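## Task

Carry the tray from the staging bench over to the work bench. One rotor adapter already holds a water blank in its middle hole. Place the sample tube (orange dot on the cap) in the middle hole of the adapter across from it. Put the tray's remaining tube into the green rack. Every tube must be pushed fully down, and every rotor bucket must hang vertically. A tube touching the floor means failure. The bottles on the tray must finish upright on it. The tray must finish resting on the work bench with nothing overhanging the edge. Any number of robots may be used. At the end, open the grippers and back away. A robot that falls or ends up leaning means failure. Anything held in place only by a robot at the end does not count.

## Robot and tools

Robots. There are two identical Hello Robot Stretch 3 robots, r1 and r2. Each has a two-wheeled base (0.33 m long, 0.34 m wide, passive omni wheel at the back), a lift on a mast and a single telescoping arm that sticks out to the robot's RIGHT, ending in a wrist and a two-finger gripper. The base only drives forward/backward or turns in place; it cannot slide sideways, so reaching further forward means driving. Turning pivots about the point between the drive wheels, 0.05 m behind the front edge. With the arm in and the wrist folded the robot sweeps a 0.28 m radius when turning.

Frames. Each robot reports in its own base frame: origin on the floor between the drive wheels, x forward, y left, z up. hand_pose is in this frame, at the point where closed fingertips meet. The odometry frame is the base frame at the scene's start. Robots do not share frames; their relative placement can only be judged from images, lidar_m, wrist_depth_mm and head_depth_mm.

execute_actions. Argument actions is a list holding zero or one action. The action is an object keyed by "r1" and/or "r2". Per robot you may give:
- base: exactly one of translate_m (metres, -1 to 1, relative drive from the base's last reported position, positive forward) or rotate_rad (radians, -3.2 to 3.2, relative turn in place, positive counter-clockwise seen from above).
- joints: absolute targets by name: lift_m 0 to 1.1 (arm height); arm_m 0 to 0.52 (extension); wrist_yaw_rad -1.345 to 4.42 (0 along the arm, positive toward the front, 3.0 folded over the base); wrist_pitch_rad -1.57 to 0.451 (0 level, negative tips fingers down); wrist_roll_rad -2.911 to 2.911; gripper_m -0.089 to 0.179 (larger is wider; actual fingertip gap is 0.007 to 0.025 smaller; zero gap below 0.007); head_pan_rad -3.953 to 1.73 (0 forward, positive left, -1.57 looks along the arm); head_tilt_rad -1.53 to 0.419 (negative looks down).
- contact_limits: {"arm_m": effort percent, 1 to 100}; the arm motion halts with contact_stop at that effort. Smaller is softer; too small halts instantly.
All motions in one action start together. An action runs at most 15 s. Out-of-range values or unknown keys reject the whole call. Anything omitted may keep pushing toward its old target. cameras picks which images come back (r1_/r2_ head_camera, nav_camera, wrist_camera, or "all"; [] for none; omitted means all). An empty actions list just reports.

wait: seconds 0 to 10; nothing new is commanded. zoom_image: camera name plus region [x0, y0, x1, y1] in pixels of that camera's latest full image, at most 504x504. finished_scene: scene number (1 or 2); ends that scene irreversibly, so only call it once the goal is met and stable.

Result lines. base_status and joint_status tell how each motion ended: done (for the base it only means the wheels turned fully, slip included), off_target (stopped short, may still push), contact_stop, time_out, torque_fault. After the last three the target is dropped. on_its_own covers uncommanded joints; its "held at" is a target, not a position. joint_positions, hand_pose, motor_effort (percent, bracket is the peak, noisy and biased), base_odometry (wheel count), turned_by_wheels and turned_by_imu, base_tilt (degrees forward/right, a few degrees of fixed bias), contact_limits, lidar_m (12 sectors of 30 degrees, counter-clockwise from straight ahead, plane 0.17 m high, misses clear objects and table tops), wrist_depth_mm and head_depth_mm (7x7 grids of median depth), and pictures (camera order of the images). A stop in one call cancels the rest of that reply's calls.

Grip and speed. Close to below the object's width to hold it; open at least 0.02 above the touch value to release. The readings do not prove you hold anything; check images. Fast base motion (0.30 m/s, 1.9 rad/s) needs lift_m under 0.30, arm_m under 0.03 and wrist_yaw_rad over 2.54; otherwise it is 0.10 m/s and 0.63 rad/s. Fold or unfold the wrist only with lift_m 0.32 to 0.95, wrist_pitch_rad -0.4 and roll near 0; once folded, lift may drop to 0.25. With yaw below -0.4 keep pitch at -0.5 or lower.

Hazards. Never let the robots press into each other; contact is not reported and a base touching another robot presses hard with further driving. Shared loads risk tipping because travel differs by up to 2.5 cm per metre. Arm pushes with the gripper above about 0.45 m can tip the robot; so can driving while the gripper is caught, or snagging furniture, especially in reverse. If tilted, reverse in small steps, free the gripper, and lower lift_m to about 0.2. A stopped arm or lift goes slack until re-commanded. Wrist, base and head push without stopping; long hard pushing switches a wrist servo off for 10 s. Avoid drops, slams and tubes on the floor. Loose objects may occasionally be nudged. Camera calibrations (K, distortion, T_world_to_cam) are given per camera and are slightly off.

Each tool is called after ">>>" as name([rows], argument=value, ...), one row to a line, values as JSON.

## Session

>>> execute_actions(actions=[])

Scene clock: 0.00 s.
r1.base_odometry: x=+0.000 y=+0.000 heading=+0.000 (m, m, rad; r1's odometry frame)
r1.turned_by_wheels: +0.000 (rad since the last result)
r1.turned_by_imu: +0.000 (rad since the last result)
r1.base_tilt: forward=-1.7 right=+0.5 (deg)
r1.lidar_m: 1.01 1.00 2.88 1.48 2.71 2.68 1.43 1.19 1.19 1.33 2.16 2.12
r1.head_depth_mm: 1783 2278 - - 3916 2053 2077 / 1774 2293 - - 2749 1875 2245 / 1763 2402 - - - 1598 2291 / 1761 2523 - - - 1622 2085 / 1742 2506 - - - 1649 1112 / 1734 2493 - - - 1667 1060 / 1726 2465 3828 3884 3784 3649 1067
r1.base_status: not commanded
r1.joint_positions: lift_m=+0.371 arm_m=+0.002 wrist_yaw_rad=+2.841 wrist_pitch_rad=-0.596 wrist_roll_rad=+0.001 gripper_m=+0.037 head_pan_rad=-0.012 head_tilt_rad=-0.022
r1.joint_status: not commanded
r1.motor_effort: left_wheel=-1 right_wheel=-1 lift_m=+34 arm_m=+0 wrist_yaw_rad=+0 wrist_pitch_rad=+6 wrist_roll_rad=+0 gripper_m=-1 head_pan_rad=+0 head_tilt_rad=+2 (%)
r1.hand_pose: x=+0.0376 y=+0.0428 z=+0.3459 quat_wxyz=(+0.307, +0.699, +0.104, +0.637) (m; r1's base frame)
r1.wrist_depth_mm: - - - - - - - / - - - - - - - / 771 844 817 852 849 848 854 / 695 - 693 696 709 712 706 / 587 570 605 601 610 610 608 / 517 532 - 532 544 545 526 / 472 - - 480 476 482 478
r2.base_odometry: x=+0.000 y=+0.000 heading=+0.000 (m, m, rad; r2's odometry frame)
r2.turned_by_wheels: +0.000 (rad since the last result)
r2.turned_by_imu: +0.000 (rad since the last result)
r2.base_tilt: forward=+0.0 right=-2.0 (deg)
r2.lidar_m: 1.68 2.08 2.11 0.92 0.71 0.70 0.74 1.08 3.86 1.77 1.53 2.88
r2.head_depth_mm: 1778 2630 - - - 3447 2244 / 1791 2642 - - - 3345 2206 / 1798 2704 - - - 2844 2178 / 1828 2748 - - - 2676 2090 / 1826 2756 - - 2703 2678 2064 / 1857 2806 - - 2650 2988 1963 / 1882 2680 - - 2957 2953 2047
r2.base_status: not commanded
r2.joint_positions: lift_m=+0.583 arm_m=+0.000 wrist_yaw_rad=+2.896 wrist_pitch_rad=-0.500 wrist_roll_rad=+0.019 gripper_m=+0.037 head_pan_rad=+0.001 head_tilt_rad=+0.011
r2.joint_status: not commanded
r2.motor_effort: left_wheel=+0 right_wheel=+0 lift_m=+38 arm_m=+0 wrist_yaw_rad=+0 wrist_pitch_rad=+7 wrist_roll_rad=+0 gripper_m=+1 head_pan_rad=+0 head_tilt_rad=+2 (%)
r2.hand_pose: x=+0.0307 y=+0.0619 z=+0.5781 quat_wxyz=(+0.259, +0.707, +0.087, +0.652) (m; r2's base frame)
r2.wrist_depth_mm: - 860 - - - - - / - 947 - - - - - / - - - - - - - / 700 - - - - - - / 744 - 977 - 983 - - / 754 798 - 847 857 846 858 / 699 708 717 717 711 752 738
pictures: r1_head_camera (sideways: a quarter turn clockwise sets it upright), r1_nav_camera (sideways: a quarter turn counterclockwise sets it upright), r1_wrist_camera, r2_head_camera (sideways: a quarter turn clockwise sets it upright), r2_nav_camera (sideways: a quarter turn counterclockwise sets it upright), r2_wrist_camera
camera_calibration (this result's frames):
r1_head_camera: T_world_to_cam=[[0.0317967, 0.0438204, -0.998533, 1.3216], [0.0485035, 0.997794, 0.0453324, -0.0606339], [0.998317, -0.0498738, 0.0296012, -0.0851975], [0, 0, 0, 1]] pos_world=[0.0459726, -0.00166187, 1.32493]
r1_nav_camera: T_world_to_cam=[[-0.00198228, 0.0303603, 0.999537, -1.26531], [0.0347125, -0.998935, 0.0304109, 0.00743554], [0.999395, 0.0347567, 0.000926289, -0.0556608], [0, 0, 0, 1]] pos_world=[0.0528608, 0.0477774, 1.26455]
r1_wrist_camera: T_world_to_cam=[[0.964776, -0.261751, 0.026339, -0.0377698], [-0.169826, -0.696145, -0.697525, 0.302696], [0.200913, 0.668483, -0.716076, 0.375365], [0, 0, 0, 1]] pos_world=[0.0124292, -0.050091, 0.480923]
r2_head_camera: T_world_to_cam=[[0.0161905, -0.0422906, -0.998974, 1.31815], [-0.0171811, 0.998946, -0.0425679, 0.0620913], [0.999721, 0.0178527, 0.0154468, -0.0706808], [0, 0, 0, 1]] pos_world=[0.0503864, -0.00501862, 1.32053]
r2_nav_camera: T_world_to_cam=[[-0.0600007, 0.0162111, 0.998067, -1.25518], [-0.0349161, -0.99929, 0.0141319, 0.04264], [0.997587, -0.0340006, 0.0605241, -0.115443], [0, 0, 0, 1]] pos_world=[0.0413411, 0.0590325, 1.25914]
r2_wrist_camera: T_world_to_cam=[[0.960926, -0.276535, -0.0122317, -0.00453288], [-0.172522, -0.563766, -0.807716, 0.547117], [0.216466, 0.778265, -0.589445, 0.444982], [0, 0, 0, 1]] pos_world=[0.00242196, -0.0391219, 0.704152]
Images, in order (width x height): r1_head_camera 896x504, r1_nav_camera 672x504, r1_wrist_camera 644x364, r2_head_camera 896x504, r2_nav_camera 672x504, r2_wrist_camera 644x364.

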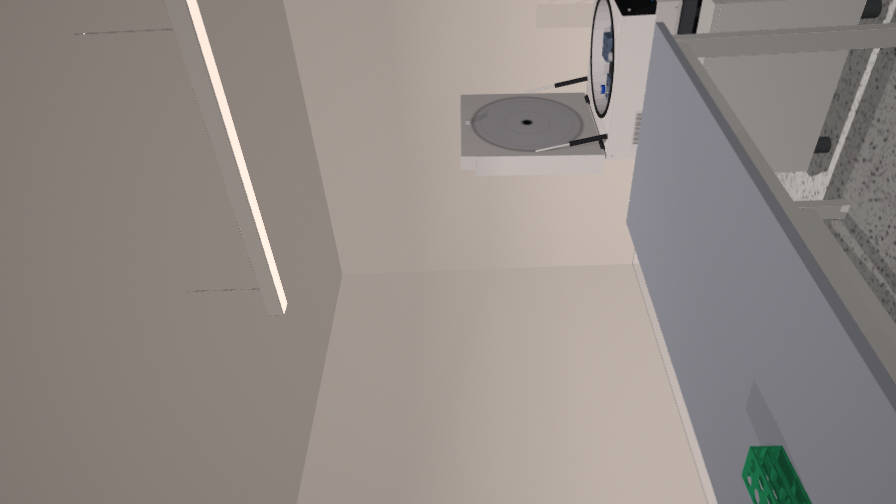

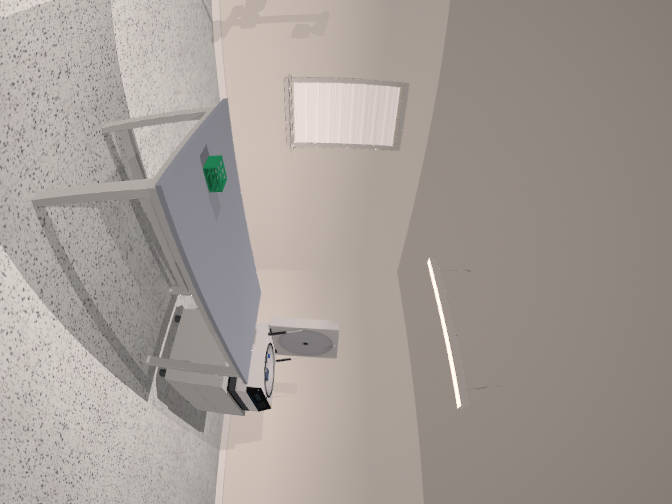

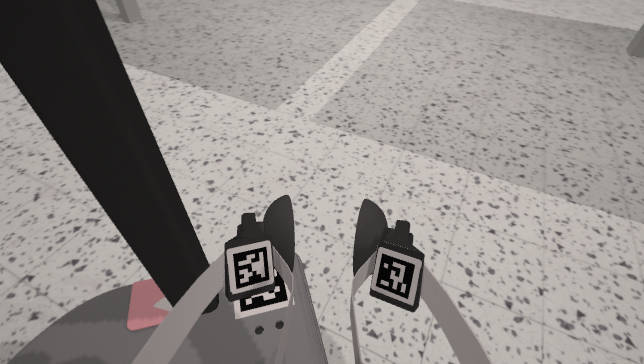

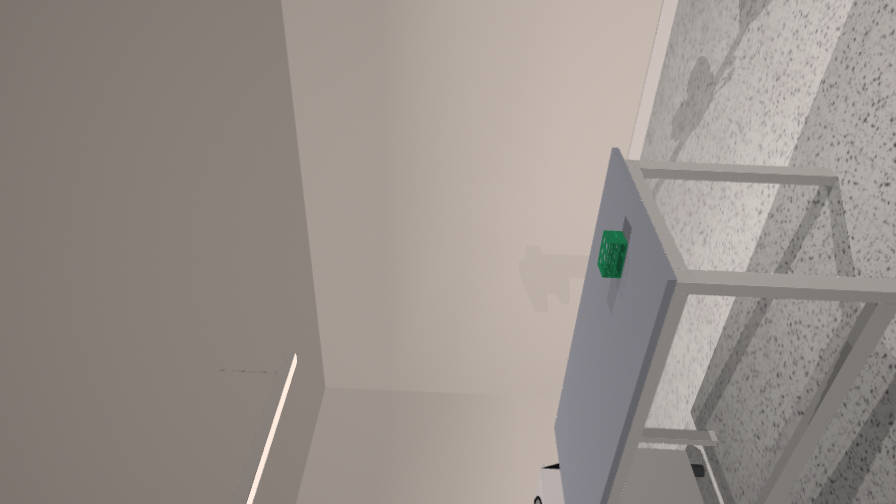

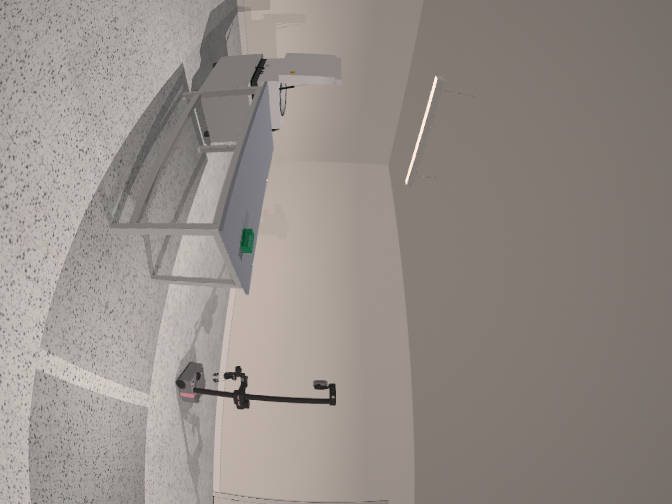

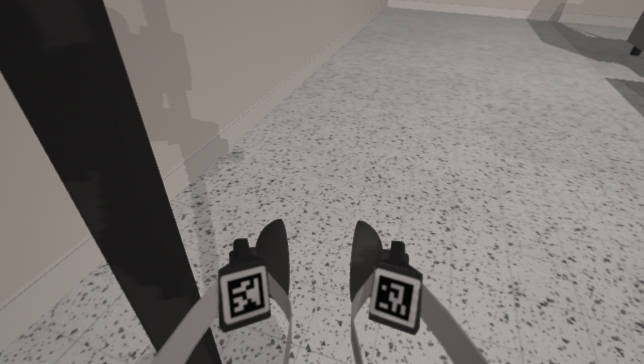

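>>> execute_actions([
  {"r1":{"joints":{"head_pan_rad":1.7,"head_tilt_rad":-0.4,"wrist_pitch_rad":-0.4,"lift_m":0.28}},"r2":{"joints":{"head_pan_rad":-1.7,"head_tilt_rad":-0.4,"wrist_pitch_rad":-0.4,"lift_m":0.28}}},
], cameras=["r1_head_camera","r2_head_camera","r1_nav_camera","r2_nav_camera"])

Scene clock: 9.93 s.
r1.base_odometry: x=+0.000 y=+0.000 heading=+0.000 (m, m, rad; r1's odometry frame)
r1.turned_by_wheels: +0.000 (rad since the last result)
r1.turned_by_imu: -0.001 (rad since the last result)
r1.base_tilt: forward=-1.7 right=+0.5 (deg)
r1.lidar_m: 1.01 0.99 2.88 1.48 2.73 2.67 1.43 1.19 1.19 1.33 2.16 2.12
r1.head_depth_mm: 3397 3554 3755 3782 2497 1853 1467 / 3660 3860 - 3934 2506 1849 1479 / - - - 1993 2270 1871 1490 / - - - 2002 2397 1871 1479 / - - - 1762 2323 1756 1494 / - - - 1996 2586 1871 1484 / - - - 2257 2623 1960 -
r1.base_status: not commanded
r1.joint_positions: lift_m=+0.280 arm_m=+0.002 wrist_yaw_rad=+2.841 wrist_pitch_rad=-0.419 wrist_roll_rad=+0.001 gripper_m=+0.037 head_pan_rad=+1.693 head_tilt_rad=-0.395
r1.joint_status: all done
r1.motor_effort: left_wheel=-1(1) right_wheel=+0(1) lift_m=+30(29) arm_m=+0(0) wrist_yaw_rad=+0(0) wrist_pitch_rad=+10(10) wrist_roll_rad=+0(0) gripper_m=+0(0) head_pan_rad=+3(40) head_tilt_rad=-4(36) (%)
r1.hand_pose: x=+0.0453 y=+0.0674 z=+0.2926 quat_wxyz=(+0.250, +0.706, +0.042, +0.662) (m; r1's base frame)
r1.wrist_depth_mm: - - - - - - - / - - - - - - - / - 913 936 986 987 998 - / 670 722 736 738 752 779 781 / 577 - 610 602 622 605 618 / 493 - - 503 516 512 514 / - - - 436 435 448 445
r2.base_odometry: x=+0.000 y=+0.000 heading=+0.000 (m, m, rad; r2's odometry frame)
r2.turned_by_wheels: +0.000 (rad since the last result)
r2.turned_by_imu: +0.000 (rad since the last result)
r2.base_tilt: forward=-0.1 right=-1.9 (deg)
r2.lidar_m: 1.68 2.08 2.10 0.92 0.71 0.70 0.74 1.08 3.86 1.77 1.52 2.89
r2.head_depth_mm: 3666 3844 - 3463 2332 1722 1394 / 3836 - - 3462 2337 1728 1384 / - - - 3433 2266 1702 1376 / - - - 3149 2247 1699 1368 / - - - 3080 2247 1682 1364 / - - 2601 3132 2132 1700 1356 / - - 2257 2897 2120 1688 1344
r2.base_status: not commanded
r2.joint_positions: lift_m=+0.280 arm_m=+0.000 wrist_yaw_rad=+2.896 wrist_pitch_rad=-0.421 wrist_roll_rad=+0.019 gripper_m=+0.037 head_pan_rad=-1.693 head_tilt_rad=-0.395
r2.joint_status: all done
r2.motor_effort: left_wheel=+0(1) right_wheel=+0(1) lift_m=+33(34) arm_m=-1(1) wrist_yaw_rad=+0(0) wrist_pitch_rad=+12(13) wrist_roll_rad=+1(1) gripper_m=+0(1) head_pan_rad=-2(38) head_tilt_rad=-2(19) (%)
r2.hand_pose: x=+0.0332 y=+0.0722 z=+0.2921 quat_wxyz=(+0.232, +0.710, +0.060, +0.662) (m; r2's base frame)
r2.wrist_depth_mm: - 852 - - - - - / - 891 - - - - - / - 910 - - - - - / 643 783 770 764 790 799 799 / 597 - 614 623 622 642 628 / 504 - 527 522 537 529 540 / 451 - - 452 431 448 459
pictures: r1_head_camera (sideways: a quarter turn clockwise sets it upright), r1_nav_camera (sideways: a quarter turn counterclockwise sets it upright), r2_head_camera (sideways: a quarter turn clockwise sets it upright), r2_nav_camera (sideways: a quarter turn counterclockwise sets it upright)
camera_calibration (this result's frames):
r1_head_camera: T_world_to_cam=[[-0.00314091, -0.337712, -0.941244, 1.24675], [-0.997004, -0.0716925, 0.0290498, -0.0330398], [-0.0772906, 0.938515, -0.336475, 0.397879], [0, 0, 0, 1]] pos_world=[0.00172744, 0.0452585, 1.30833]
r1_nav_camera: T_world_to_cam=[[-0.0741684, 0.355709, 0.931649, -1.17601], [0.984322, 0.176029, 0.0111525, 0.0267254], [-0.160031, 0.91787, -0.363188, 0.42536], [0, 0, 0, 1]] pos_world=[-0.0454588, 0.0231899, 1.24982]
r2_head_camera: T_world_to_cam=[[0.00419757, 0.381642, -0.924301, 1.22049], [0.995422, -0.0898542, -0.03258, 0.0428912], [-0.0954862, -0.919933, -0.380272, 0.451084], [0, 0, 0, 1]] pos_world=[-0.00474572, -0.0469703, 1.30103]
r2_nav_camera: T_world_to_cam=[[-0.0251093, -0.338143, 0.94076, -1.18027], [-0.988537, 0.148543, 0.0270073, 0.0317059], [-0.148876, -0.929298, -0.337997, 0.410307], [0, 0, 0, 1]] pos_world=[0.0627915, -0.022512, 1.24817]
Images, in order (width x height): r1_head_camera 896x504, r1_nav_camera 672x504, r2_head_camera 896x504, r2_nav_camera 672x504.

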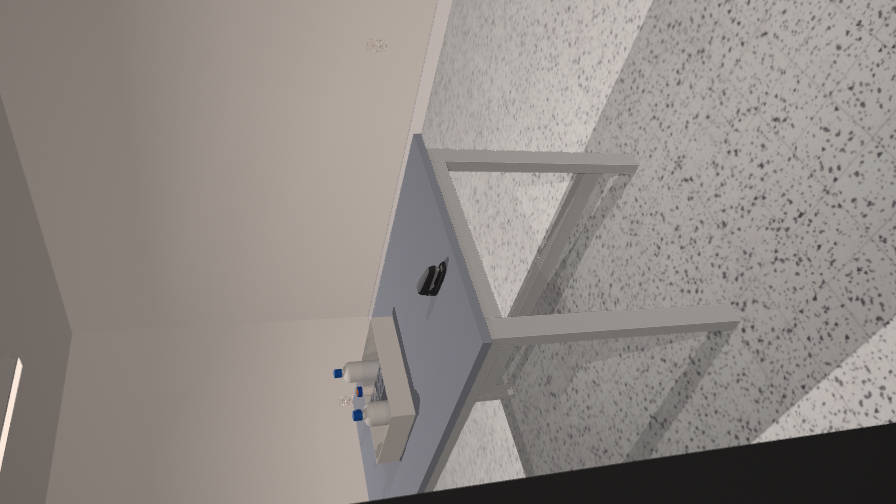

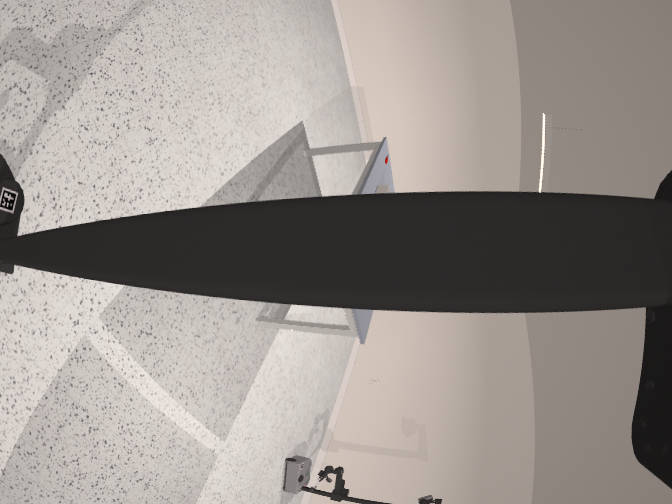

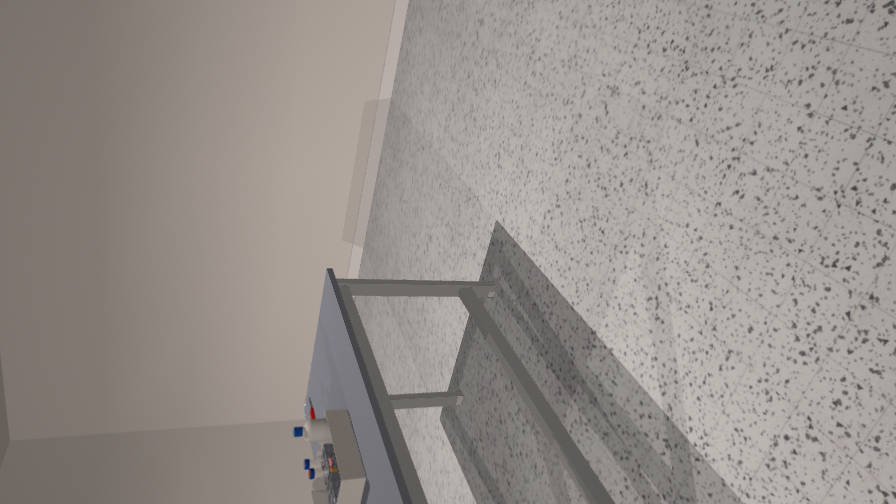

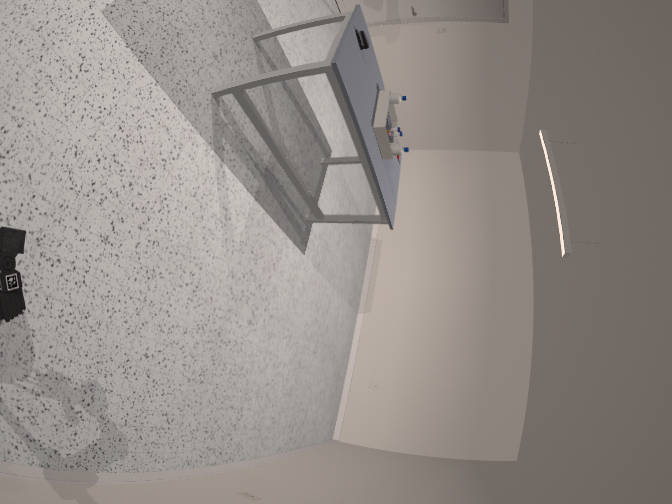

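>>> execute_actions([
  {"r1":{"base":{"rotate_rad":2.142},"joints":{"head_pan_rad":-1.3,"head_tilt_rad":-0.65}},"r2":{"base":{"rotate_rad":-1.61},"joints":{"head_pan_rad":-1.57,"head_tilt_rad":-0.65}}},
], cameras=[])

>>> execute_actions([
  {"r1":{"base":{"translate_m":0.9}},"r2":{"base":{"translate_m":0.9}}},
], cameras=[])

>>> execute_actions([
  {"r1":{"base":{"translate_m":0.85}},"r2":{"base":{"translate_m":0.85}}},
], cameras=[])

>>> execute_actions([
  {"r1":{"base":{"rotate_rad":0.214},"joints":{"head_pan_rad":-1.57}},"r2":{"base":{"rotate_rad":2.62}}},
], cameras=["r1_head_camera","r2_head_camera"])

Scene clock: 28.00 s.
r1.base_odometry: x=+0.000 y=+0.000 heading=+2.142 (m, m, rad; r1's odometry frame)
r1.turned_by_wheels: +2.142 (rad since the last result)
r1.turned_by_imu: +2.156 (rad since the last result)
r1.base_tilt: forward=-1.7 right=+0.7 (deg)
r1.lidar_m: 2.77 2.39 1.39 1.19 1.19 1.37 2.34 2.13 0.99 1.03 2.80 1.47
r1.head_depth_mm: 3013 3306 1610 2144 1792 1467 1248 / 2993 3334 3277 2327 1803 1478 1248 / 3002 3289 3316 2343 1799 1466 1245 / 2973 3286 3306 2361 1814 1475 1242 / 2995 3212 3153 2344 1799 1487 1239 / 2922 3248 3018 2376 1832 1483 1252 / 2973 3235 3305 2362 1811 1477 1249
r1.base_status: done
r1.joint_positions: lift_m=+0.280 arm_m=+0.002 wrist_yaw_rad=+2.841 wrist_pitch_rad=-0.419 wrist_roll_rad=+0.001 gripper_m=+0.037 head_pan_rad=-1.293 head_tilt_rad=-0.642
r1.joint_status: all done
r1.motor_effort: left_wheel=-3(8) right_wheel=+2(7) lift_m=+29(30) arm_m=-1(1) wrist_yaw_rad=+0(0) wrist_pitch_rad=+10(10) wrist_roll_rad=+0(0) gripper_m=+0(1) head_pan_rad=-3(36) head_tilt_rad=-4(31) (%)
r1.hand_pose: x=+0.0453 y=+0.0674 z=+0.2926 quat_wxyz=(+0.249, +0.706, +0.042, +0.662) (m; r1's base frame)
r1.wrist_depth_mm: - - - - - - - / - - - - - - - / - 952 958 958 964 - - / 680 739 725 745 751 757 756 / 571 - 600 602 623 616 615 / 489 - - 497 513 519 522 / - - - 435 436 443 447
r2.base_odometry: x=+0.000 y=+0.000 heading=-1.610 (m, m, rad; r2's odometry frame)
r2.turned_by_wheels: -1.610 (rad since the last result)
r2.turned_by_imu: -1.590 (rad since the last result)
r2.base_tilt: forward=-0.1 right=-2.1 (deg)
r2.lidar_m: 1.81 1.53 2.89 1.68 2.02 2.25 0.94 0.71 0.70 0.74 1.05 3.45
r2.head_depth_mm: 576 631 696 774 880 1008 1134 / 612 674 750 844 963 1124 1186 / 652 721 808 916 1060 1264 1191 / 696 777 882 1010 1184 1344 1189 / 750 843 966 1124 1357 1385 1183 / 811 918 1068 1274 1528 1382 1180 / 882 1011 1193 1442 1622 1380 1174
r2.base_status: done
r2.joint_positions: lift_m=+0.280 arm_m=+0.000 wrist_yaw_rad=+2.896 wrist_pitch_rad=-0.421 wrist_roll_rad=+0.019 gripper_m=+0.037 head_pan_rad=-1.577 head_tilt_rad=-0.642
r2.joint_status: all done
r2.motor_effort: left_wheel=+4(17) right_wheel=-3(7) lift_m=+33(33) arm_m=+0(1) wrist_yaw_rad=+0(0) wrist_pitch_rad=+12(12) wrist_roll_rad=+0(1) gripper_m=+1(1) head_pan_rad=+3(15) head_tilt_rad=-3(18) (%)
r2.hand_pose: x=+0.0332 y=+0.0722 z=+0.2922 quat_wxyz=(+0.232, +0.711, +0.060, +0.662) (m; r2's base frame)
r2.wrist_depth_mm: - - - - - - - / - - - - - - - / - - - - - - - / 747 778 769 772 778 799 817 / 592 - 618 617 620 633 634 / 504 - 524 521 537 521 535 / 444 - - 443 438 446 451
pictures: none
No camera images: the call's "cameras" was empty. Leave "cameras" out to get every camera's image.

Scene clock: 32.77 s.
r1.base_odometry: x=-0.486 y=+0.757 heading=+2.142 (m, m, rad; r1's odometry frame)
r1.turned_by_wheels: +0.000 (rad since the last result)
r1.turned_by_imu: +0.003 (rad since the last result)
r1.base_tilt: forward=-1.7 right=+0.7 (deg)
r1.lidar_m: 1.87 2.92 1.64 1.43 1.43 1.64 2.84 1.52 1.87 3.30 0.69 0.69
r1.head_depth_mm: 2830 3071 3319 2320 1789 1461 1242 / 2817 3072 3293 2338 1805 1469 1247 / 2842 3092 3259 2330 1811 1477 1245 / 2776 3085 3268 2342 1818 1484 1249 / 2738 3012 2975 2238 1809 1475 1246 / 2795 3087 3025 2243 1721 1482 1246 / 2770 3081 3258 1075 1727 1475 1152
r1.base_status: done
r1.joint_positions: lift_m=+0.280 arm_m=+0.002 wrist_yaw_rad=+2.841 wrist_pitch_rad=-0.418 wrist_roll_rad=+0.001 gripper_m=+0.037 head_pan_rad=-1.293 head_tilt_rad=-0.642
r1.joint_status: not commanded
r1.motor_effort: left_wheel=-3(7) right_wheel=+2(6) lift_m=+31(30) arm_m=+0(0) wrist_yaw_rad=+0(1) wrist_pitch_rad=+9(9) wrist_roll_rad=+0(0) gripper_m=-1(0) head_pan_rad=-2(3) head_tilt_rad=-5(5) (%)
r1.hand_pose: x=+0.0453 y=+0.0675 z=+0.2927 quat_wxyz=(+0.249, +0.706, +0.042, +0.662) (m; r1's base frame)
r1.wrist_depth_mm: - - - - - - - / - - - - - - - / - 915 926 952 981 - - / 681 712 742 729 755 752 757 / 578 - 598 600 625 624 618 / 484 - - 499 513 512 517 / - - - 435 436 436 444
r2.base_odometry: x=-0.035 y=-0.899 heading=-1.610 (m, m, rad; r2's odometry frame)
r2.turned_by_wheels: +0.000 (rad since the last result)
r2.turned_by_imu: -0.001 (rad since the last result)
r2.base_tilt: forward=-0.1 right=-2.0 (deg)
r2.lidar_m: 1.15 0.88 0.84 3.79 2.31 3.87 1.61 1.22 1.19 1.26 1.79 3.48
r2.head_depth_mm: 1007 1098 1216 1352 1527 1406 1193 / 1064 1171 1298 1461 1602 1393 1194 / 1134 1255 1410 1609 1684 1398 1186 / 1207 1356 1535 1758 1680 1399 1181 / 1301 1467 1680 1924 1695 1390 1183 / 1414 1609 1863 2062 1674 1379 1180 / 1540 1764 2092 2117 1665 1378 1176
r2.base_status: done
r2.joint_positions: lift_m=+0.280 arm_m=+0.000 wrist_yaw_rad=+2.896 wrist_pitch_rad=-0.420 wrist_roll_rad=+0.019 gripper_m=+0.037 head_pan_rad=-1.577 head_tilt_rad=-0.642
r2.joint_status: not commanded
r2.motor_effort: left_wheel=+4(17) right_wheel=-3(5) lift_m=+34(34) arm_m=-1(1) wrist_yaw_rad=+1(0) wrist_pitch_rad=+12(12) wrist_roll_rad=+1(1) gripper_m=+1(0) head_pan_rad=+3(3) head_tilt_rad=-3(2) (%)
r2.hand_pose: x=+0.0333 y=+0.0723 z=+0.2923 quat_wxyz=(+0.232, +0.711, +0.060, +0.662) (m; r2's base frame)
r2.wrist_depth_mm: - - - - - - - / - - - - - - - / - 996 - - 988 999 935 / 749 777 757 785 800 816 810 / 606 - 622 619 631 638 642 / 505 - 539 512 538 540 526 / 449 - - 447 437 451 454
pictures: none
No camera images: the call's "cameras" was empty. Leave "cameras" out to get every camera's image.

Scene clock: 37.37 s.
r1.base_odometry: x=-0.946 y=+1.473 heading=+2.142 (m, m, rad; r1's odometry frame)
r1.turned_by_wheels: +0.000 (rad since the last result)
r1.turned_by_imu: +0.002 (rad since the last result)
r1.base_tilt: forward=-1.7 right=+0.7 (deg)
r1.lidar_m: 1.01 3.03 1.93 1.64 1.64 1.91 3.30 2.25 0.58 1.02 1.02 1.18
r1.head_depth_mm: 2615 2895 3130 964 745 606 1187 / 2607 2892 3044 969 745 608 1192 / 2618 2893 3066 972 747 608 1195 / 2607 2895 3070 971 751 611 1171 / 2528 2788 2974 965 728 612 1169 / 2567 2829 3063 960 645 613 1169 / 2601 2861 3068 937 671 615 1172
r1.base_status: done
r1.joint_positions: lift_m=+0.280 arm_m=+0.002 wrist_yaw_rad=+2.841 wrist_pitch_rad=-0.418 wrist_roll_rad=+0.001 gripper_m=+0.037 head_pan_rad=-1.293 head_tilt_rad=-0.642
r1.joint_status: not commanded
r1.motor_effort: left_wheel=-3(6) right_wheel=+2(6) lift_m=+30(30) arm_m=-1(0) wrist_yaw_rad=+1(1) wrist_pitch_rad=+9(9) wrist_roll_rad=+0(0) gripper_m=-1(1) head_pan_rad=-3(2) head_tilt_rad=-6(6) (%)
r1.hand_pose: x=+0.0453 y=+0.0675 z=+0.2927 quat_wxyz=(+0.249, +0.706, +0.042, +0.662) (m; r1's base frame)
r1.wrist_depth_mm: - - - - - - - / - - - - - - - / - 928 945 937 971 963 - / 675 727 728 736 747 762 761 / 577 - 603 592 616 608 614 / 489 - - 501 507 516 517 / - - - 436 445 439 440
r2.base_odometry: x=-0.068 y=-1.749 heading=-1.610 (m, m, rad; r2's odometry frame)
r2.turned_by_wheels: +0.000 (rad since the last result)
r2.turned_by_imu: -0.001 (rad since the last result)
r2.base_tilt: forward=+0.0 right=-2.0 (deg)
r2.lidar_m: 0.53 0.40 0.39 0.41 0.59 2.51 2.23 1.69 1.65 1.74 2.48 2.78
r2.head_depth_mm: 1417 1538 1694 1887 1714 1406 1189 / 1492 1644 1825 2007 1707 1396 1196 / 1585 1745 1967 2102 1698 1400 1186 / 1695 1886 2149 2151 1694 1390 1192 / 1828 2052 2349 2157 1680 1386 1178 / 1975 2254 2546 2132 1681 1379 1180 / 2156 2467 2736 2106 1657 1380 1174
r2.base_status: done
r2.joint_positions: lift_m=+0.280 arm_m=+0.000 wrist_yaw_rad=+2.896 wrist_pitch_rad=-0.420 wrist_roll_rad=+0.019 gripper_m=+0.037 head_pan_rad=-1.577 head_tilt_rad=-0.642
r2.joint_status: not commanded
r2.motor_effort: left_wheel=+4(17) right_wheel=-3(5) lift_m=+34(34) arm_m=-1(1) wrist_yaw_rad=+0(0) wrist_pitch_rad=+12(12) wrist_roll_rad=+1(1) gripper_m=+1(1) head_pan_rad=+3(3) head_tilt_rad=-3(3) (%)
r2.hand_pose: x=+0.0333 y=+0.0723 z=+0.2923 quat_wxyz=(+0.232, +0.711, +0.060, +0.662) (m; r2's base frame)
r2.wrist_depth_mm: - - - - - - - / - - - - - - - / - 594 577 - - - - / 746 796 733 534 479 459 818 / 602 - 623 623 637 611 435 / 501 - 528 521 538 521 542 / 448 - - 441 432 457 455
pictures: none
No camera images: the call's "cameras" was empty. Leave "cameras" out to get every camera's image.

Scene clock: 40.23 s.
r1.base_odometry: x=-0.946 y=+1.473 heading=+2.355 (m, m, rad; r1's odometry frame)
r1.turned_by_wheels: +0.214 (rad since the last result)
r1.turned_by_imu: +0.215 (rad since the last result)
r1.base_tilt: forward=-1.6 right=+0.5 (deg)
r1.lidar_m: 3.02 2.49 1.72 1.64 1.69 2.24 2.25 0.58 0.59 1.02 1.05 1.01
r1.head_depth_mm: 2667 2958 3107 965 744 608 1216 / 2645 2899 3128 968 744 609 1187 / 2623 2914 3110 968 746 606 1188 / 2608 2875 3097 975 749 611 1197 / 2596 2832 3066 976 750 612 1170 / 2594 2791 3009 934 666 613 1169 / 1314 2795 2992 949 641 613 555
r1.base_status: done
r1.joint_positions: lift_m=+0.280 arm_m=+0.002 wrist_yaw_rad=+2.841 wrist_pitch_rad=-0.418 wrist_roll_rad=+0.001 gripper_m=+0.037 head_pan_rad=-1.563 head_tilt_rad=-0.643
r1.joint_status: all done
r1.motor_effort: left_wheel=-3(8) right_wheel=+1(6) lift_m=+30(30) arm_m=-1(0) wrist_yaw_rad=+0(1) wrist_pitch_rad=+9(9) wrist_roll_rad=+0(1) gripper_m=-1(1) head_pan_rad=-3(20) head_tilt_rad=-5(5) (%)
r1.hand_pose: x=+0.0453 y=+0.0675 z=+0.2927 quat_wxyz=(+0.249, +0.706, +0.042, +0.662) (m; r1's base frame)
r1.wrist_depth_mm: - - - - - - - / - - - - - - - / - 922 961 973 986 996 - / 677 719 727 737 751 761 767 / 583 - 599 598 616 626 613 / 485 - - 507 520 506 518 / - - - 438 437 445 442
r2.base_odometry: x=-0.068 y=-1.749 heading=+1.010 (m, m, rad; r2's odometry frame)
r2.turned_by_wheels: +2.620 (rad since the last result)
r2.turned_by_imu: +2.588 (rad since the last result)
r2.base_tilt: forward=+0.0 right=-2.0 (deg)
r2.lidar_m: 2.49 2.27 1.70 1.65 1.73 2.43 2.78 0.54 0.40 0.39 0.41 0.57
r2.head_depth_mm: 2599 2927 3025 892 694 604 1197 / 2663 2933 3003 683 695 601 1193 / 2669 2941 2996 827 690 600 1185 / 2666 2947 1030 863 689 613 1185 / 2602 2943 1607 860 685 612 1183 / 2743 3004 1186 866 682 609 1175 / 2738 3031 1170 864 678 1285 1180
r2.base_status: done
r2.joint_positions: lift_m=+0.280 arm_m=+0.000 wrist_yaw_rad=+2.896 wrist_pitch_rad=-0.420 wrist_roll_rad=+0.019 gripper_m=+0.037 head_pan_rad=-1.577 head_tilt_rad=-0.642
r2.joint_status: not commanded
r2.motor_effort: left_wheel=-4(13) right_wheel=+2(8) lift_m=+33(34) arm_m=-1(1) wrist_yaw_rad=+1(0) wrist_pitch_rad=+12(12) wrist_roll_rad=+0(0) gripper_m=+0(0) head_pan_rad=+3(3) head_tilt_rad=-3(2) (%)
r2.hand_pose: x=+0.0333 y=+0.0722 z=+0.2923 quat_wxyz=(+0.232, +0.711, +0.060, +0.662) (m; r2's base frame)
r2.wrist_depth_mm: - - - - - - - / - - - - - - - / - - - - - - - / 742 768 755 774 786 797 810 / 598 - 620 623 639 631 647 / 507 - 530 517 541 524 526 / 448 - - 447 433 449 459
pictures: r1_head_camera (sideways: a quarter turn clockwise sets it upright), r2_head_camera (sideways: a quarter turn clockwise sets it upright)
camera_calibration (this result's frames):
r1_head_camera: T_world_to_cam=[[0.0397777, 0.555665, -0.830454, 1.10197], [0.998732, -0.0477795, 0.0158683, -0.0280457], [-0.0308612, -0.830032, -0.556861, 0.684369], [0, 0, 0, 1]] pos_world=[0.00529697, -0.0456151, 1.29668]
r2_head_camera: T_world_to_cam=[[-0.0388303, 0.594583, -0.803096, 1.06268], [0.999167, 0.0331909, -0.0237372, 0.0313469], [0.0125417, -0.803349, -0.595377, 0.73031], [0, 0, 0, 1]] pos_world=[0.000784084, -0.0461988, 1.28899]
Images, in order (width x height): r1_head_camera 896x504, r2_head_camera 896x504.

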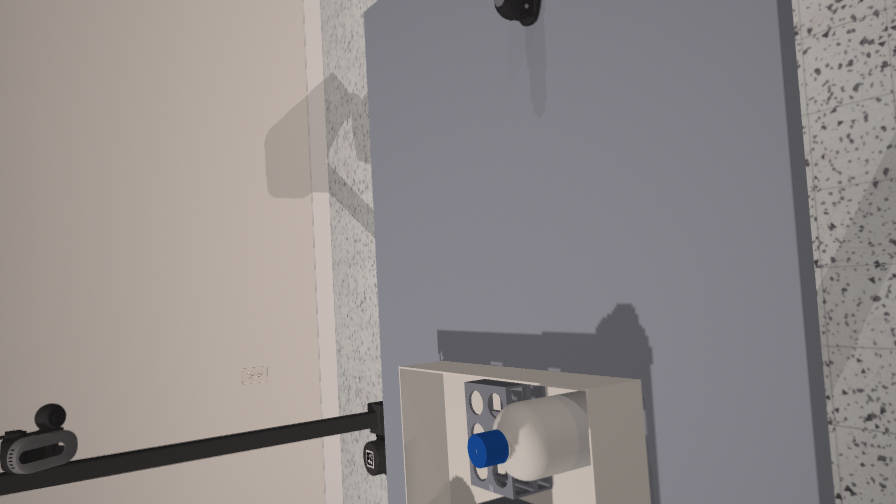

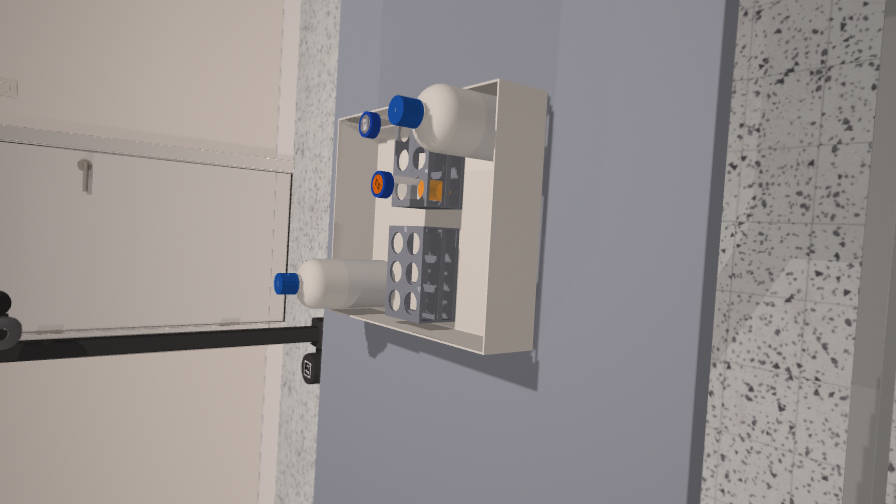

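>>> execute_actions([
  {"r1":{"base":{"rotate_rad":0.035},"joints":{"lift_m":0.85}},"r2":{"base":{"rotate_rad":-0.025},"joints":{"lift_m":0.85}}},
], cameras=[])

>>> execute_actions([
  {"r1":{"base":{"translate_m":0.184},"joints":{"wrist_yaw_rad":0,"gripper_m":0.13}},"r2":{"base":{"translate_m":-0.114},"joints":{"wrist_yaw_rad":0,"wrist_roll_rad":0,"gripper_m":0.13}}},
], cameras=[])

>>> execute_actions([
  {"r1":{"joints":{"wrist_pitch_rad":0,"lift_m":0.762,"arm_m":0.06}},"r2":{"joints":{"wrist_pitch_rad":0,"lift_m":0.762,"arm_m":0.14}}},
], cameras=["r1_wrist_camera","r2_wrist_camera"])

Scene clock: 63.10 s.
r1.base_odometry: x=-0.946 y=+1.473 heading=+2.390 (m, m, rad; r1's odometry frame)
r1.turned_by_wheels: +0.035 (rad since the last result)
r1.turned_by_imu: +0.034 (rad since the last result)
r1.base_tilt: forward=-1.5 right=+0.6 (deg)
r1.lidar_m: 3.02 2.40 1.70 1.64 1.71 2.31 2.25 0.58 0.61 1.02 1.06 1.01
r1.head_depth_mm: 2645 2897 3084 961 743 606 - / 2640 2886 3101 967 747 607 549 / 2655 2890 3098 967 748 608 551 / 2622 2863 3087 970 751 609 553 / 2600 2842 3037 972 753 611 553 / 2576 1410 3008 960 649 614 1168 / 2492 1351 3064 953 665 613 1170
r1.base_status: done
r1.joint_positions: lift_m=+0.850 arm_m=+0.002 wrist_yaw_rad=+2.841 wrist_pitch_rad=-0.418 wrist_roll_rad=+0.001 gripper_m=+0.037 head_pan_rad=-1.563 head_tilt_rad=-0.643
r1.joint_status: all done
r1.motor_effort: left_wheel=-2(9) right_wheel=+1(5) lift_m=+38(39) arm_m=+0(1) wrist_yaw_rad=+0(1) wrist_pitch_rad=+9(9) wrist_roll_rad=+0(0) gripper_m=+0(0) head_pan_rad=-2(2) head_tilt_rad=-6(5) (%)
r1.hand_pose: x=+0.0453 y=+0.0675 z=+0.8625 quat_wxyz=(+0.249, +0.706, +0.041, +0.662) (m; r1's base frame)
r1.wrist_depth_mm: - - - - - - - / - - - - - - - / - - - - - - - / - - - - - - - / - - - - - - - / - - - - - - - / - - - - - - -
r2.base_odometry: x=-0.068 y=-1.749 heading=+0.985 (m, m, rad; r2's odometry frame)
r2.turned_by_wheels: -0.025 (rad since the last result)
r2.turned_by_imu: -0.025 (rad since the last result)
r2.base_tilt: forward=-0.2 right=-2.0 (deg)
r2.lidar_m: 2.50 2.33 1.71 1.65 1.72 2.36 2.78 0.55 0.41 0.39 0.41 0.56
r2.head_depth_mm: 2635 2953 3015 887 696 589 - / 2649 2961 3014 695 696 600 - / 2638 2990 2992 832 689 598 - / 2662 2959 2966 863 688 598 - / 2619 2862 1080 855 685 595 - / 1327 2978 2922 868 682 610 1178 / 2663 2998 1171 862 681 607 1177
r2.base_status: done
r2.joint_positions: lift_m=+0.850 arm_m=+0.000 wrist_yaw_rad=+2.896 wrist_pitch_rad=-0.420 wrist_roll_rad=+0.019 gripper_m=+0.037 head_pan_rad=-1.577 head_tilt_rad=-0.642
r2.joint_status: all done
r2.motor_effort: left_wheel=-1(7) right_wheel=-1(3) lift_m=+43(47) arm_m=-1(1) wrist_yaw_rad=-1(0) wrist_pitch_rad=+12(12) wrist_roll_rad=+1(1) gripper_m=+0(0) head_pan_rad=+3(3) head_tilt_rad=-3(3) (%)
r2.hand_pose: x=+0.0333 y=+0.0723 z=+0.8621 quat_wxyz=(+0.232, +0.711, +0.060, +0.662) (m; r2's base frame)
r2.wrist_depth_mm: - - - - - - - / - - - - - - - / - - - - - - - / - - - - - - - / - - - - - - - / - - - - - - - / - - - - - - -
pictures: none
No camera images: the call's "cameras" was empty. Leave "cameras" out to get every camera's image.

Scene clock: 66.23 s.
r1.base_odometry: x=-1.080 y=+1.598 heading=+2.390 (m, m, rad; r1's odometry frame)
r1.turned_by_wheels: +0.000 (rad since the last result)
r1.turned_by_imu: +0.000 (rad since the last result)
r1.base_tilt: forward=-1.7 right=+0.8 (deg)
r1.lidar_m: 2.84 2.40 1.73 1.64 1.70 2.31 2.43 0.73 1.06 1.02 1.05 0.84
r1.head_depth_mm: 2633 2907 3094 962 746 607 - / 2616 2884 3131 966 746 607 549 / 2616 2844 3079 969 723 643 - / 2627 2849 3089 967 649 627 1164 / 2595 2853 3042 957 748 596 1168 / 1315 1310 2983 829 748 612 1171 / 2568 2847 3029 981 714 615 1171
r1.base_status: done
r1.joint_positions: lift_m=+0.850 arm_m=+0.002 wrist_yaw_rad=+0.003 wrist_pitch_rad=-0.418 wrist_roll_rad=+0.001 gripper_m=+0.130 head_pan_rad=-1.563 head_tilt_rad=-0.643
r1.joint_status: all done
r1.motor_effort: left_wheel=-3(3) right_wheel=+1(4) lift_m=+38(39) arm_m=+0(1) wrist_yaw_rad=-2(2) wrist_pitch_rad=+9(9) wrist_roll_rad=+0(0) gripper_m=-1(82) head_pan_rad=-2(3) head_tilt_rad=-5(4) (%)
r1.hand_pose: x=-0.0209 y=-0.3711 z=+0.8625 quat_wxyz=(+0.692, +0.148, -0.692, -0.146) (m; r1's base frame)
r1.wrist_depth_mm: - - 617 - - - - / 681 524 499 283 751 746 - / 452 421 466 302 515 533 535 / 346 324 325 322 395 400 405 / 309 320 314 317 324 337 328 / 261 247 264 267 271 - 276 / 227 227 228 231 233 228 238
r2.base_odometry: x=-0.131 y=-1.844 heading=+0.985 (m, m, rad; r2's odometry frame)
r2.turned_by_wheels: +0.000 (rad since the last result)
r2.turned_by_imu: +0.000 (rad since the last result)
r2.base_tilt: forward=-0.2 right=-2.0 (deg)
r2.lidar_m: 2.61 2.32 1.71 1.65 1.72 2.37 2.67 0.55 0.40 0.39 0.41 0.56
r2.head_depth_mm: 2624 2936 3056 890 697 590 - / 2650 2965 2957 885 695 586 - / 2601 2969 3017 878 691 - - / 2627 2980 2932 695 690 597 1175 / 2569 1530 1076 846 696 611 1180 / 2534 3051 1000 847 681 608 1184 / 2717 3025 1175 829 678 606 1176
r2.base_status: done
r2.joint_positions: lift_m=+0.850 arm_m=+0.000 wrist_yaw_rad=+0.002 wrist_pitch_rad=-0.420 wrist_roll_rad=+0.003 gripper_m=+0.130 head_pan_rad=-1.577 head_tilt_rad=-0.642
r2.joint_status: all done
r2.motor_effort: left_wheel=+0(8) right_wheel=+0(3) lift_m=+43(43) arm_m=-1(1) wrist_yaw_rad=-2(0) wrist_pitch_rad=+12(11) wrist_roll_rad=-1(2) gripper_m=+1(83) head_pan_rad=+3(3) head_tilt_rad=-2(3) (%)
r2.hand_pose: x=-0.0210 y=-0.3693 z=+0.8621 quat_wxyz=(+0.691, +0.148, -0.692, -0.147) (m; r2's base frame)
r2.wrist_depth_mm: - - - - - - - / 721 601 600 332 - - - / 392 422 490 351 570 588 611 / 367 358 370 377 421 437 445 / 316 331 322 330 339 344 349 / 263 - 272 276 279 295 292 / 234 225 234 236 238 236 248
pictures: none
No camera images: the call's "cameras" was empty. Leave "cameras" out to get every camera's image.

Scene clock: 68.50 s.
r1.base_odometry: x=-1.080 y=+1.598 heading=+2.390 (m, m, rad; r1's odometry frame)
r1.turned_by_wheels: +0.000 (rad since the last result)
r1.turned_by_imu: +0.000 (rad since the last result)
r1.base_tilt: forward=-1.8 right=+0.7 (deg)
r1.lidar_m: 2.84 2.40 1.73 1.64 1.69 2.31 2.43 0.73 1.07 1.02 1.06 0.84
r1.head_depth_mm: 2625 2845 3071 964 744 607 - / 2634 2865 3112 965 749 608 - / 2612 2873 3081 969 722 642 - / 2602 2833 3075 961 648 637 1169 / 2610 2866 3044 959 777 612 1169 / 1325 1421 1091 830 750 612 1170 / 2579 2734 3053 983 713 615 1174
r1.base_status: not commanded
r1.joint_positions: lift_m=+0.762 arm_m=+0.060 wrist_yaw_rad=+0.002 wrist_pitch_rad=-0.022 wrist_roll_rad=+0.001 gripper_m=+0.130 head_pan_rad=-1.563 head_tilt_rad=-0.643
r1.joint_status: all done
r1.motor_effort: left_wheel=-3(3) right_wheel=+2(1) lift_m=+29(29) arm_m=+4(4) wrist_yaw_rad=-1(2) wrist_pitch_rad=+11(11) wrist_roll_rad=+0(0) gripper_m=+0(1) head_pan_rad=-3(2) head_tilt_rad=-4(4) (%)
r1.hand_pose: x=-0.0208 y=-0.4603 z=+0.8712 quat_wxyz=(+0.707, +0.009, -0.707, -0.007) (m; r1's base frame)
r1.wrist_depth_mm: - - - - - - - / - - - - - - - / - - 817 - - - - / 727 515 545 230 - - - / 313 384 389 232 498 566 540 / 228 234 230 231 323 - 364 / 236 234 238 239 258 257 277
r2.base_odometry: x=-0.131 y=-1.844 heading=+0.985 (m, m, rad; r2's odometry frame)
r2.turned_by_wheels: +0.000 (rad since the last result)
r2.turned_by_imu: +0.000 (rad since the last result)
r2.base_tilt: forward=-0.1 right=-1.9 (deg)
r2.lidar_m: 2.62 2.33 1.71 1.65 1.72 2.37 2.67 0.55 0.41 0.39 0.41 0.56
r2.head_depth_mm: 2628 2964 3020 887 707 - - / 2655 2955 2987 883 739 - 1189 / 2642 2975 2968 879 736 - 1189 / 2663 2999 2952 691 688 612 1184 / 2601 1483 1024 847 686 611 1182 / 2639 2939 999 851 682 608 1182 / 2683 3002 1174 829 679 606 1178
r2.base_status: not commanded
r2.joint_positions: lift_m=+0.762 arm_m=+0.140 wrist_yaw_rad=+0.001 wrist_pitch_rad=-0.024 wrist_roll_rad=+0.003 gripper_m=+0.130 head_pan_rad=-1.577 head_tilt_rad=-0.642
r2.joint_status: all done
r2.motor_effort: left_wheel=+0(0) right_wheel=+0(0) lift_m=+33(34) arm_m=+4(5) wrist_yaw_rad=-1(2) wrist_pitch_rad=+14(15) wrist_roll_rad=-1(0) gripper_m=+1(1) head_pan_rad=+3(3) head_tilt_rad=-3(4) (%)
r2.hand_pose: x=-0.0211 y=-0.5401 z=+0.8707 quat_wxyz=(+0.706, +0.009, -0.708, -0.008) (m; r2's base frame)
r2.wrist_depth_mm: - - - - - - - / - - - - - - - / - - 833 - - - - / - 495 557 209 - - - / 345 396 333 197 557 594 595 / 327 - 197 195 373 414 391 / 189 192 193 196 277 269 293
pictures: r1_wrist_camera, r2_wrist_camera
camera_calibration (this result's frames):
r1_wrist_camera: T_world_to_cam=[[-0.998947, -0.0187979, 0.041854, -0.0694872], [-0.04498, 0.221279, -0.974173, 0.974849], [0.009051, -0.975029, -0.221892, -0.0914397], [0, 0, 0, 1]] pos_world=[-0.0247378, -0.306177, 0.93229]
r2_wrist_camera: T_world_to_cam=[[-0.999681, 0.0230157, -0.0103637, 0.00109468], [0.0137751, 0.153403, -0.988068, 0.983458], [-0.0211513, -0.987896, -0.153671, -0.241201], [0, 0, 0, 1]] pos_world=[-0.0175546, -0.389172, 0.934669]
Images, in order (width x height): r1_wrist_camera 644x364, r2_wrist_camera 644x364.

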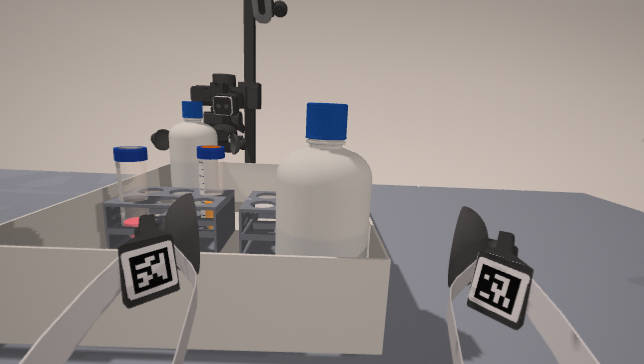

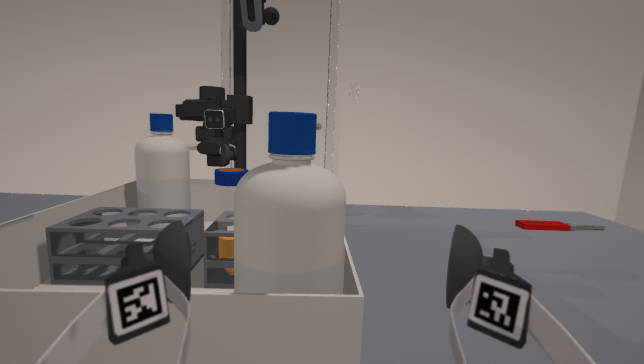

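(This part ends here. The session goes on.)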